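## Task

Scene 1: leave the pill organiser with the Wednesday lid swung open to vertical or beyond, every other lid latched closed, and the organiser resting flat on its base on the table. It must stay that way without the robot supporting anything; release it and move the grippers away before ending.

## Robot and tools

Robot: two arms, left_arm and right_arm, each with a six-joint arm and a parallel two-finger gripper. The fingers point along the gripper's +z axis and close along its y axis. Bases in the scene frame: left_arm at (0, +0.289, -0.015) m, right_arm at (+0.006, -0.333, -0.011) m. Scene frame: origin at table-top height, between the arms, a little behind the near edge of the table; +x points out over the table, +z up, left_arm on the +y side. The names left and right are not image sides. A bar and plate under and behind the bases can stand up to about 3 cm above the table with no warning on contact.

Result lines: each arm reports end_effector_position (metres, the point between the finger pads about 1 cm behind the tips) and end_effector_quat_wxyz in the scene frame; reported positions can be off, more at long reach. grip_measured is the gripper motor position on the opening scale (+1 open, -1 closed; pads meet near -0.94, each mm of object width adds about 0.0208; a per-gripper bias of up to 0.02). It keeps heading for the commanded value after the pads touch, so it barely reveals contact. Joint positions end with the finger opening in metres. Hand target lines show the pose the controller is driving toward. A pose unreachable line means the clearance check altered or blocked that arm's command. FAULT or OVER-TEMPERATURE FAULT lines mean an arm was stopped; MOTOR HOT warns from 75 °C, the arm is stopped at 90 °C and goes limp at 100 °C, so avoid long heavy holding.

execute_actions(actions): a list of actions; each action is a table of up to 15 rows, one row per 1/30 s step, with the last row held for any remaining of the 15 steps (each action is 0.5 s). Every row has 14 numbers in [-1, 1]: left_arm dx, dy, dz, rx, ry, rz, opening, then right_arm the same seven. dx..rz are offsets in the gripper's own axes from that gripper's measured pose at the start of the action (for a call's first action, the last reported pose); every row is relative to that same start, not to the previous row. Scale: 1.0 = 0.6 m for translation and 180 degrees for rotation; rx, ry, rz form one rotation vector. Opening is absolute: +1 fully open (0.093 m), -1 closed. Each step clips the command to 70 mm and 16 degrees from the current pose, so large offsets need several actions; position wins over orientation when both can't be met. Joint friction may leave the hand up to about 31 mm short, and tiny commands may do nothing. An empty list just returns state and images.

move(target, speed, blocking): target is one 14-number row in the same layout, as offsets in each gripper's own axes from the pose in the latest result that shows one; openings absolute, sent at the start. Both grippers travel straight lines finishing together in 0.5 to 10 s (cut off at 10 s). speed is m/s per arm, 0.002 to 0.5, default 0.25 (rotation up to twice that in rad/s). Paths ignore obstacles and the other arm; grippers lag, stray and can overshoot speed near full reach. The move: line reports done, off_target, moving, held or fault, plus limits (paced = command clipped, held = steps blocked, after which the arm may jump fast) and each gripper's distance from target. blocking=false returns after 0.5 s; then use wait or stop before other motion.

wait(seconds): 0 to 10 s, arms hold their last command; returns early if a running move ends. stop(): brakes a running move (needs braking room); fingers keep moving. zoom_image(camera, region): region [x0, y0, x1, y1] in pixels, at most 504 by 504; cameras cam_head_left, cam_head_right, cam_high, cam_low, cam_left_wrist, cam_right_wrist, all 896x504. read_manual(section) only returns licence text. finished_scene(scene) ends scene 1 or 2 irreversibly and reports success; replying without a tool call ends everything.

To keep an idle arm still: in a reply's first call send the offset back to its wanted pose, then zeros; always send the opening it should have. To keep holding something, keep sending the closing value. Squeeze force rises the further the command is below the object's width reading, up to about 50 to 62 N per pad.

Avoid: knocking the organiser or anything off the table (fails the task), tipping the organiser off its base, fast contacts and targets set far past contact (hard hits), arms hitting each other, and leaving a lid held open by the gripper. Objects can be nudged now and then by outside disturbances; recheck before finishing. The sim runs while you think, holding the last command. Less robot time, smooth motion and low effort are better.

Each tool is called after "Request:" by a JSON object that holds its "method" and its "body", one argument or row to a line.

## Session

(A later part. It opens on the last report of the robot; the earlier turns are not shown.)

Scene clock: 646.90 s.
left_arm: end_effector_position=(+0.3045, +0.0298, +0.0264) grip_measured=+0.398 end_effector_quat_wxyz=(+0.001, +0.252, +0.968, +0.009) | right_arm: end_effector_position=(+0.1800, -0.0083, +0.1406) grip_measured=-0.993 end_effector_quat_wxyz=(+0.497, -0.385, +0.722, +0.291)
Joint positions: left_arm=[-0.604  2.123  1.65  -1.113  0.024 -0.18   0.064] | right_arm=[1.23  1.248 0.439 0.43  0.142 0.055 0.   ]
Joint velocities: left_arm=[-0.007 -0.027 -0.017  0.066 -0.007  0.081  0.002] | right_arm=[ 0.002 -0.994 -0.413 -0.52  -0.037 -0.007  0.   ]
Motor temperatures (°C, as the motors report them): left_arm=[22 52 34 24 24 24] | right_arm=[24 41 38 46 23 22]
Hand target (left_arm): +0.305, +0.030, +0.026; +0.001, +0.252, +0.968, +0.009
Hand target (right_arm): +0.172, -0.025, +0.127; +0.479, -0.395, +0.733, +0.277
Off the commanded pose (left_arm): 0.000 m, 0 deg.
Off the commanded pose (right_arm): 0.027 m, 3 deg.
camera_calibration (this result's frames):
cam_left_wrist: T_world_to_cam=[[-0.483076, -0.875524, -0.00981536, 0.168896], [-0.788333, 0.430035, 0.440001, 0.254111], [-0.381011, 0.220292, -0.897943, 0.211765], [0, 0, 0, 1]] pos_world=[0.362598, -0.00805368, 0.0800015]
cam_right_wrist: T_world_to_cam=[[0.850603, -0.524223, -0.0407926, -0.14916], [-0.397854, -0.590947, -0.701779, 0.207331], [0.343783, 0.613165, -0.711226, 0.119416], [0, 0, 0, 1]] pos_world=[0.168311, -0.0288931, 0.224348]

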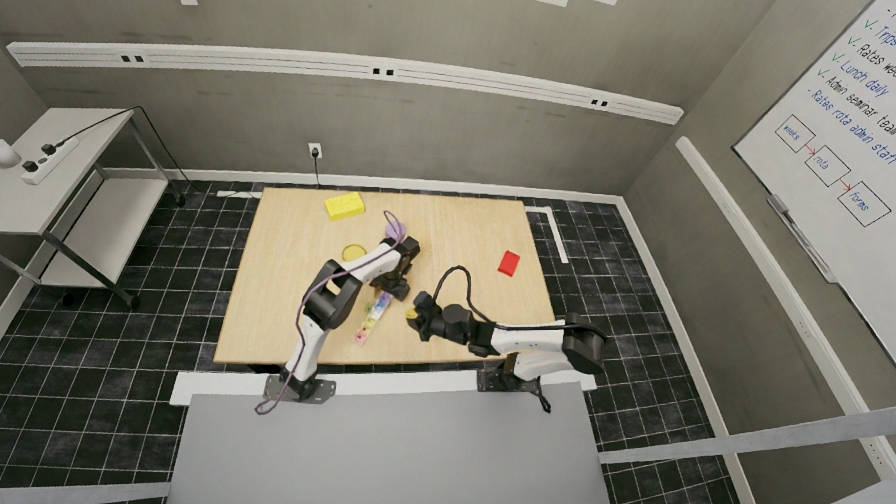

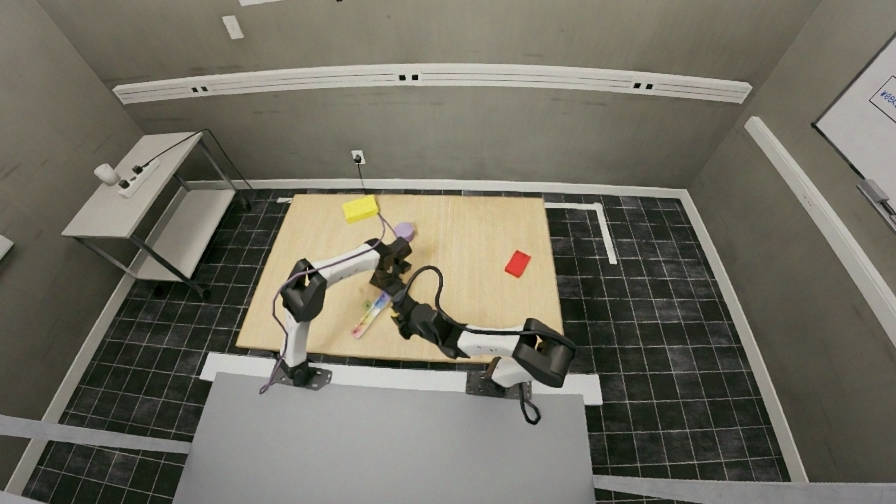

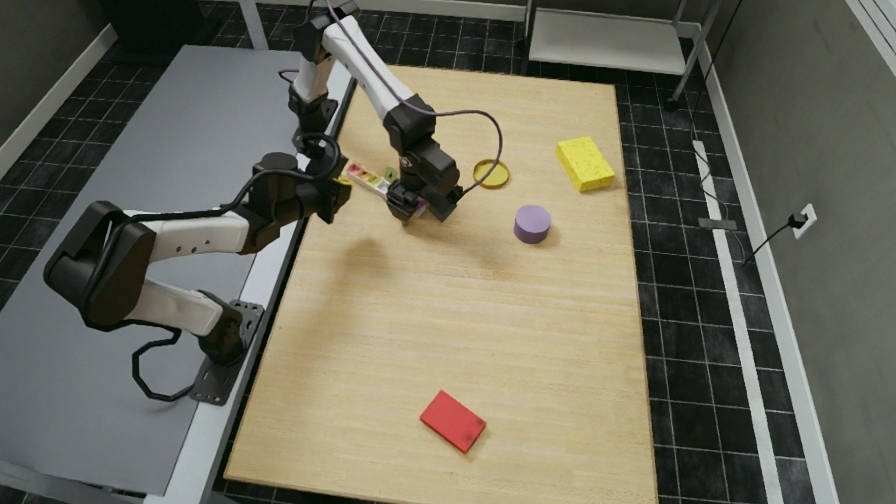

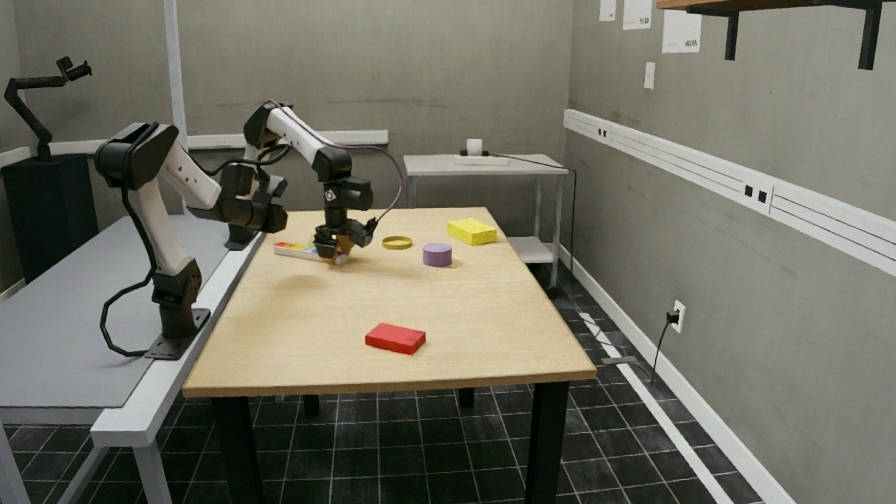

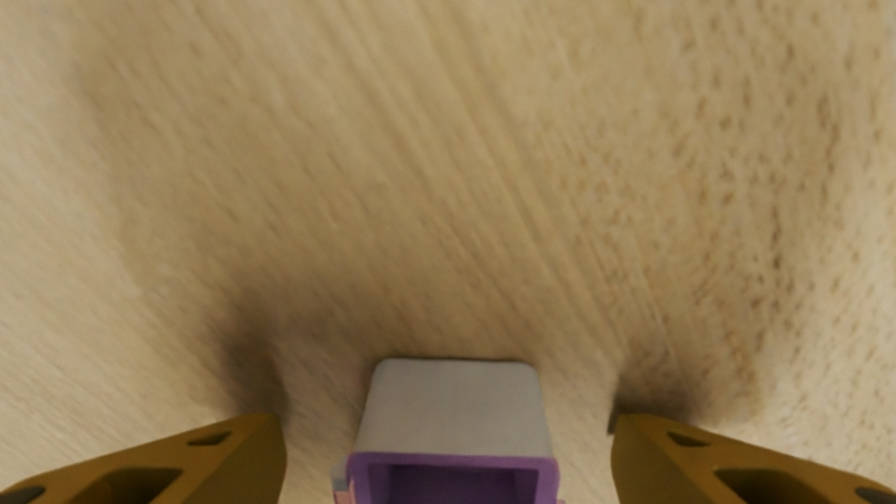

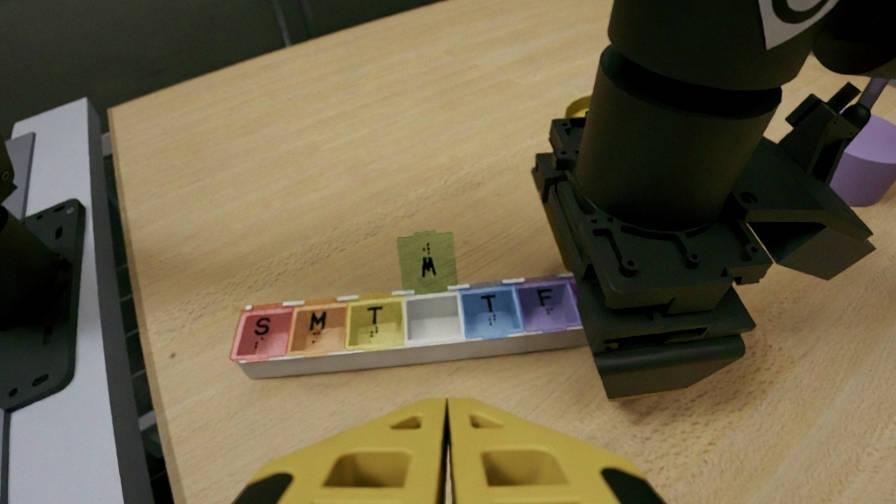

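Request:
{"method": "execute_actions", "body": {
  "actions": []
}}

Request:
{"method": "move", "body": {
  "target": [-0.09, 0, -0.2, 0, 0, 0, 0.4, 0, 0, 0, 0, 0, 0, -1],
  "speed": 0.2
}}

Scene clock: 649.47 s.
left_arm: end_effector_position=(+0.3045, +0.0298, +0.0264) grip_measured=+0.398 end_effector_quat_wxyz=(+0.001, +0.252, +0.968, +0.009) | right_arm: end_effector_position=(+0.1746, -0.0202, +0.1367) grip_measured=-0.993 end_effector_quat_wxyz=(+0.487, -0.390, +0.728, +0.284)
Joint positions: left_arm=[-0.604  2.123  1.65  -1.113  0.024 -0.18   0.064] | right_arm=[1.23  1.184 0.415 0.36  0.142 0.055 0.   ]
Joint velocities: left_arm=[-0.017  0.007  0.007 -0.007  0.022  0.051  0.001] | right_arm=[-0.007 -0.002 -0.022 -0.022  0.066 -0.007  0.   ]
Motor temperatures (°C, as the motors report them): left_arm=[22 52 34 24 24 24] | right_arm=[24 40 38 46 23 22]
Hand target (left_arm): +0.305, +0.030, +0.026; +0.001, +0.252, +0.968, +0.009
Hand target (right_arm): +0.172, -0.025, +0.127; +0.479, -0.395, +0.733, +0.277
Off the commanded pose (left_arm): 0.000 m, 0 deg.
Off the commanded pose (right_arm): 0.014 m, 2 deg.
camera_calibration (this result's frames):
cam_left_wrist: T_world_to_cam=[[-0.483076, -0.875524, -0.00981536, 0.168896], [-0.788333, 0.430035, 0.440001, 0.254111], [-0.381011, 0.220292, -0.897943, 0.211765], [0, 0, 0, 1]] pos_world=[0.362598, -0.00805368, 0.0800015]
cam_right_wrist: T_world_to_cam=[[0.850662, -0.524422, -0.0368143, -0.151562], [-0.40521, -0.60945, -0.681451, 0.193572], [0.334932, 0.594602, -0.730937, 0.129652], [0, 0, 0, 1]] pos_world=[0.163941, -0.0386009, 0.221097]

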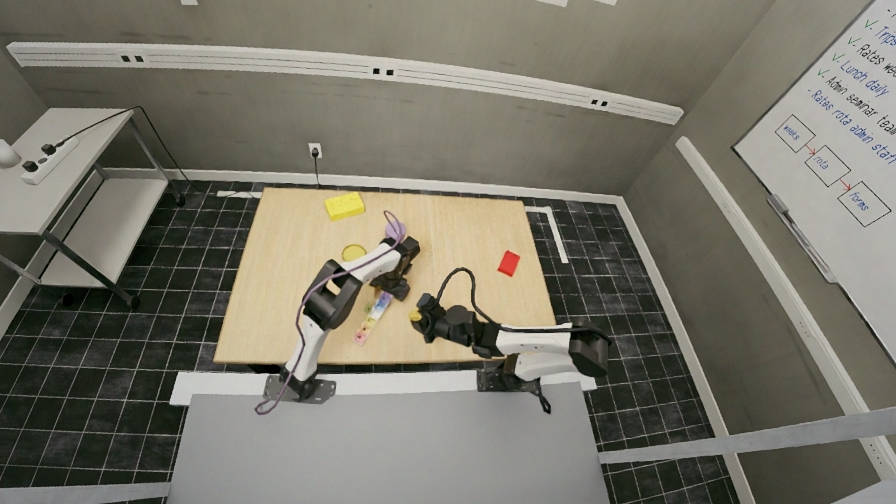

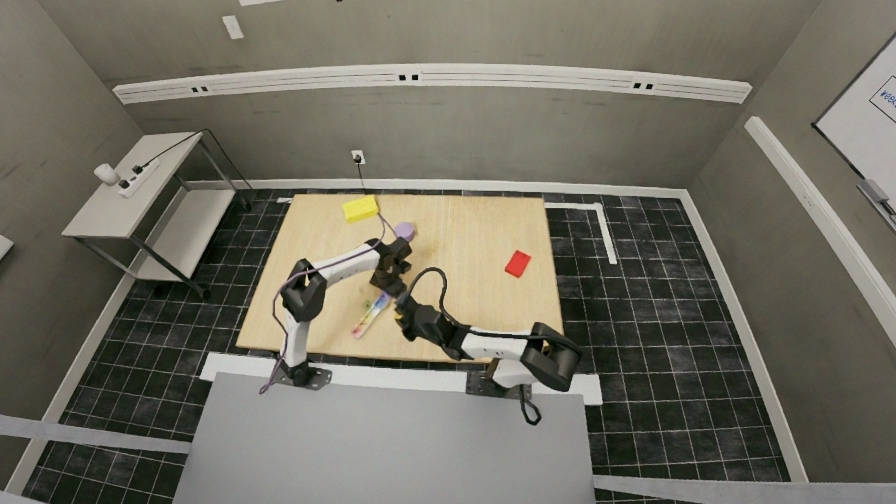

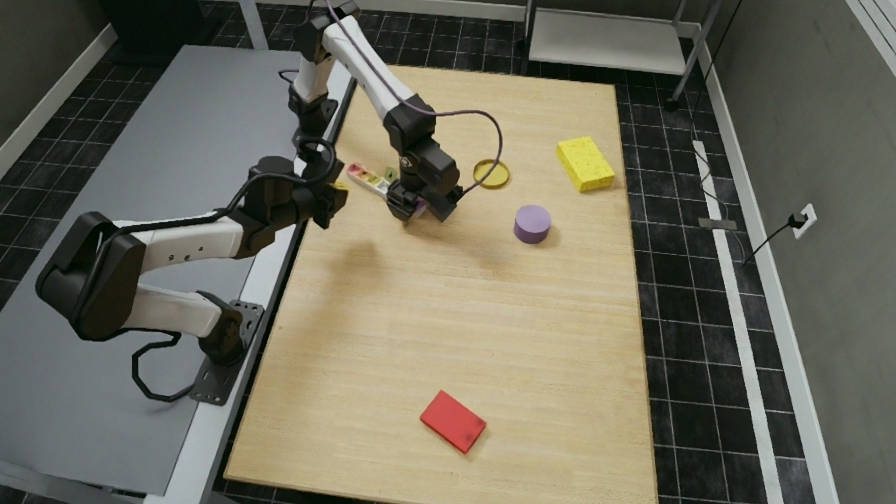

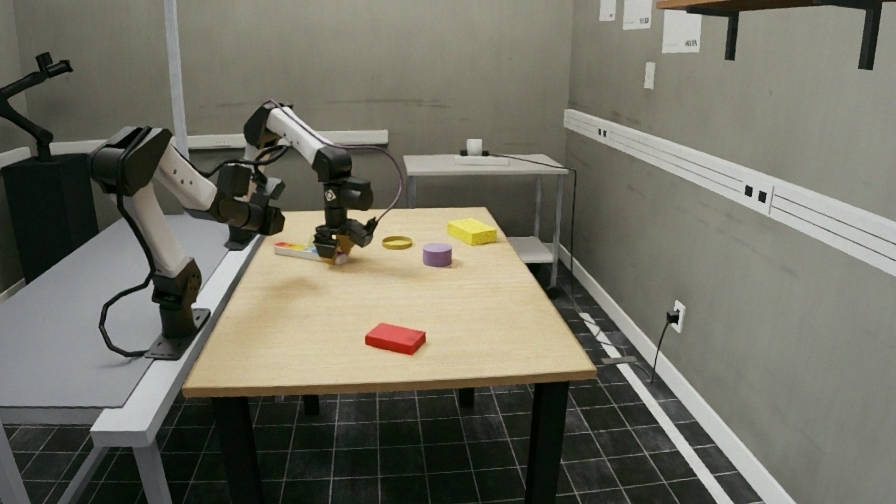

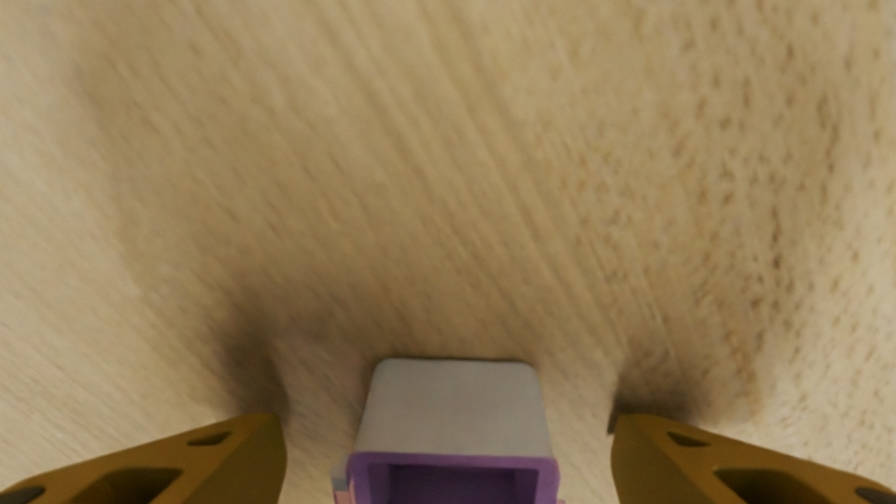

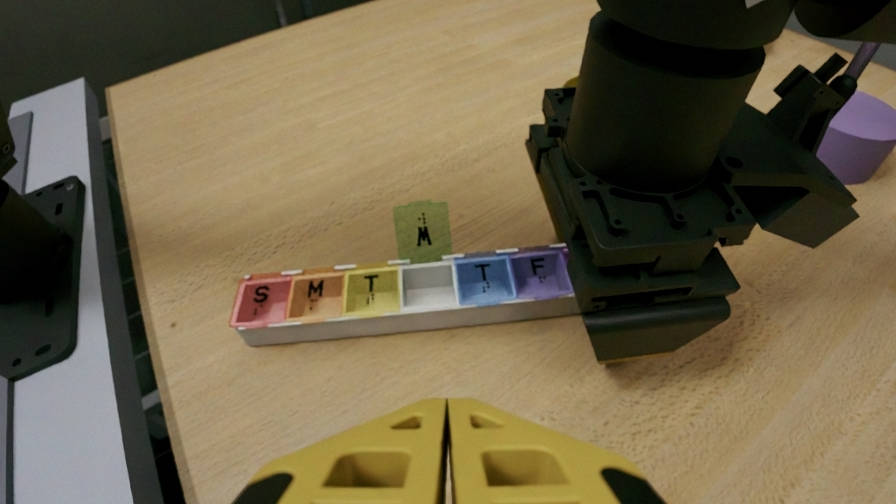

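Scene clock: 650.73 s.
left_arm: end_effector_position=(+0.3445, -0.0037, +0.1518) grip_measured=+0.398 end_effector_quat_wxyz=(+0.060, +0.257, +0.965, -0.018) | right_arm: end_effector_position=(+0.1746, -0.0202, +0.1367) grip_measured=-0.993 end_effector_quat_wxyz=(+0.487, -0.390, +0.728, +0.284)
Joint positions: left_arm=[-0.594  2.268  2.381 -1.571  0.024 -0.163  0.064] | right_arm=[1.23  1.184 0.415 0.36  0.142 0.055 0.   ]
Joint velocities: left_arm=[-0.012  0.012  0.002 -0.037  0.022 -0.007 -0.002] | right_arm=[-0.012 -0.002  0.027 -0.022  0.022  0.051  0.   ]
Motor temperatures (°C, as the motors report them): left_arm=[22 53 34 24 24 24] | right_arm=[24 40 38 46 23 22]
Hand target (left_arm): +0.348, +0.003, +0.146; +0.048, +0.252, +0.966, -0.012
Hand target (right_arm): +0.175, -0.020, +0.137; +0.487, -0.390, +0.728, +0.284
Off the commanded pose (left_arm): 0.010 m, 7 deg.
Off the commanded pose (right_arm): 0.000 m, 0 deg.
joint sent to its limit (left arm) — the command would take joint 4 (wrist pitch) past its lower limit, so that joint was sent only as far as its limit.
move: off_target (left_arm)
camera_calibration (this result's frames):
cam_left_wrist: T_world_to_cam=[[-0.493413, -0.869715, 0.0117877, 0.1604], [-0.821507, 0.47043, 0.322212, 0.274363], [-0.285778, 0.1493, -0.946594, 0.32137], [0, 0, 0, 1]] pos_world=[0.396375, -0.0375474, 0.213912]
cam_right_wrist: T_world_to_cam=[[0.850662, -0.524422, -0.0368143, -0.151562], [-0.40521, -0.60945, -0.681451, 0.193572], [0.334932, 0.594602, -0.730937, 0.129652], [0, 0, 0, 1]] pos_world=[0.163941, -0.0386009, 0.221097]

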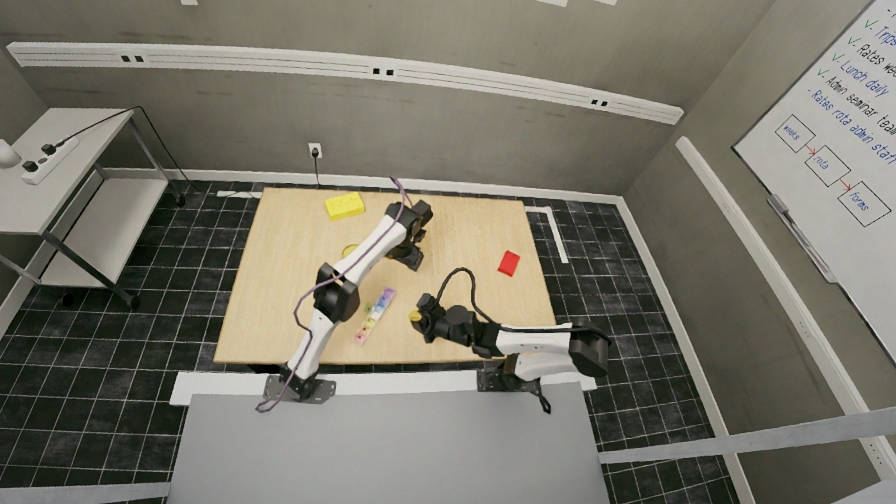

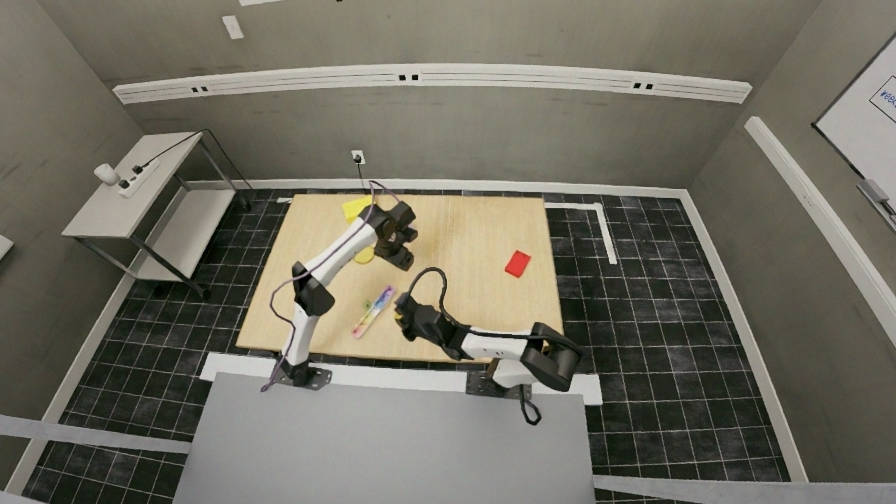

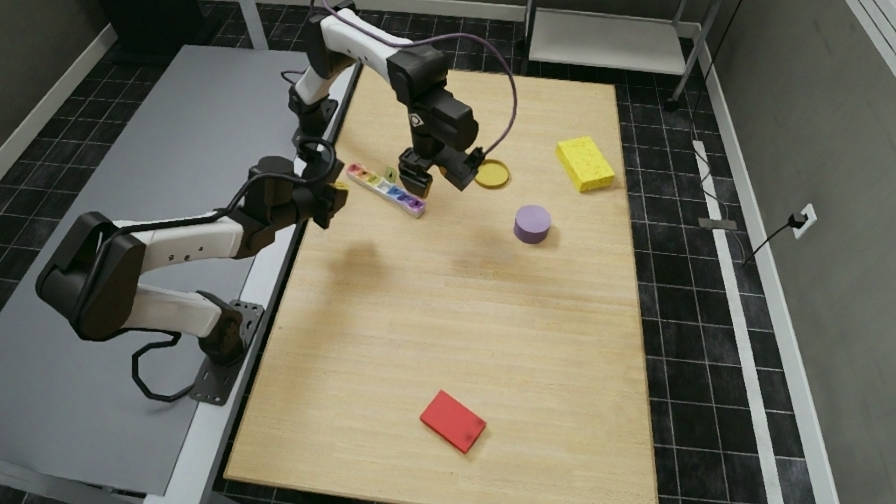

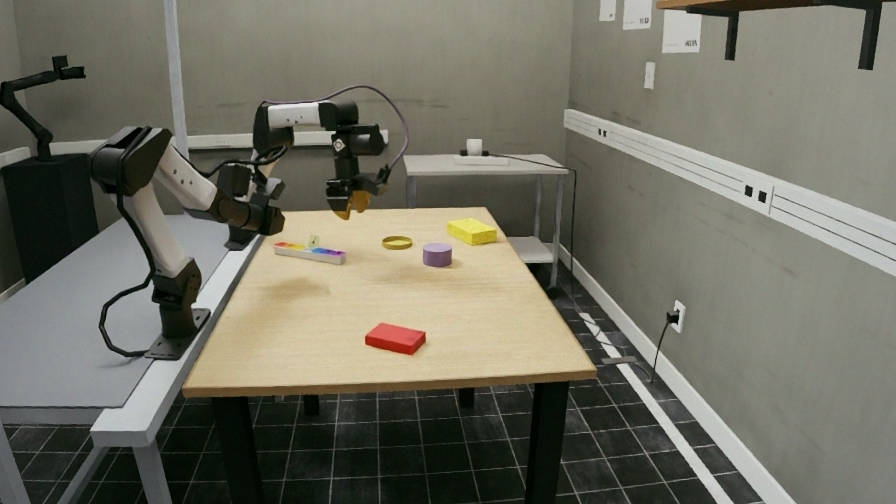

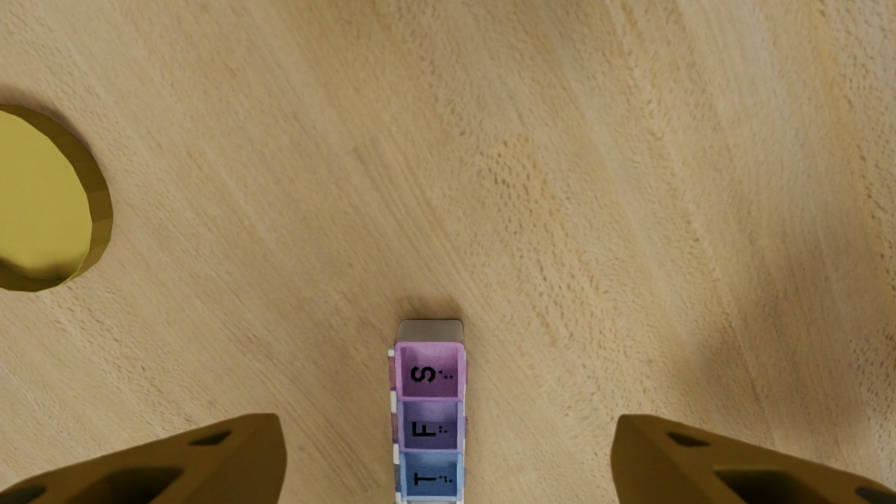

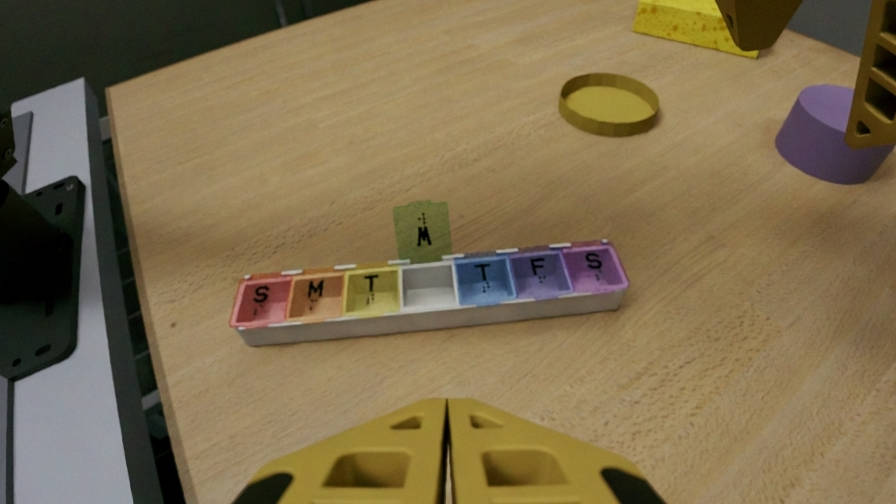

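Both arms are clear. Let me verify the other lids closely.

Request:
{"method": "zoom_image", "body": {
  "camera": "cam_right_wrist",
  "region": [220, 260, 430, 355]
}}

Request:
{"method": "zoom_image", "body": {
  "camera": "cam_right_wrist",
  "region": [430, 235, 640, 330]
}}

Region (220, 260, 430, 355) of cam_right_wrist's 896x504 image, scaled by 2.400, with more detail than that image has; it fills the top 228 rows of this view, and the rest is white.

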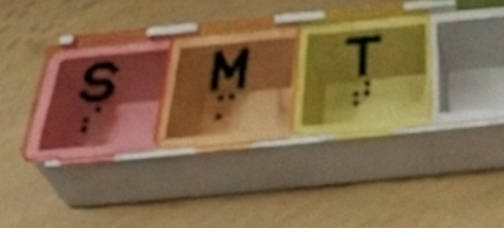

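Region (430, 235, 640, 330) of cam_right_wrist's 896x504 image, scaled by 2.400, with more detail than that image has; it fills the top 228 rows of this view, and the rest is white.

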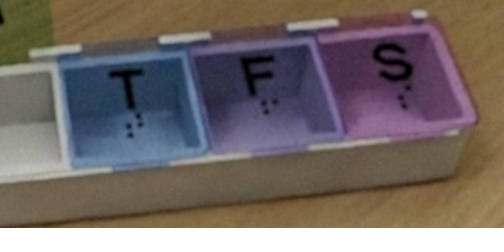

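Request:
{"method": "finished_scene", "body": {
  "scene": 1
}}

The scene is finished: the task was done.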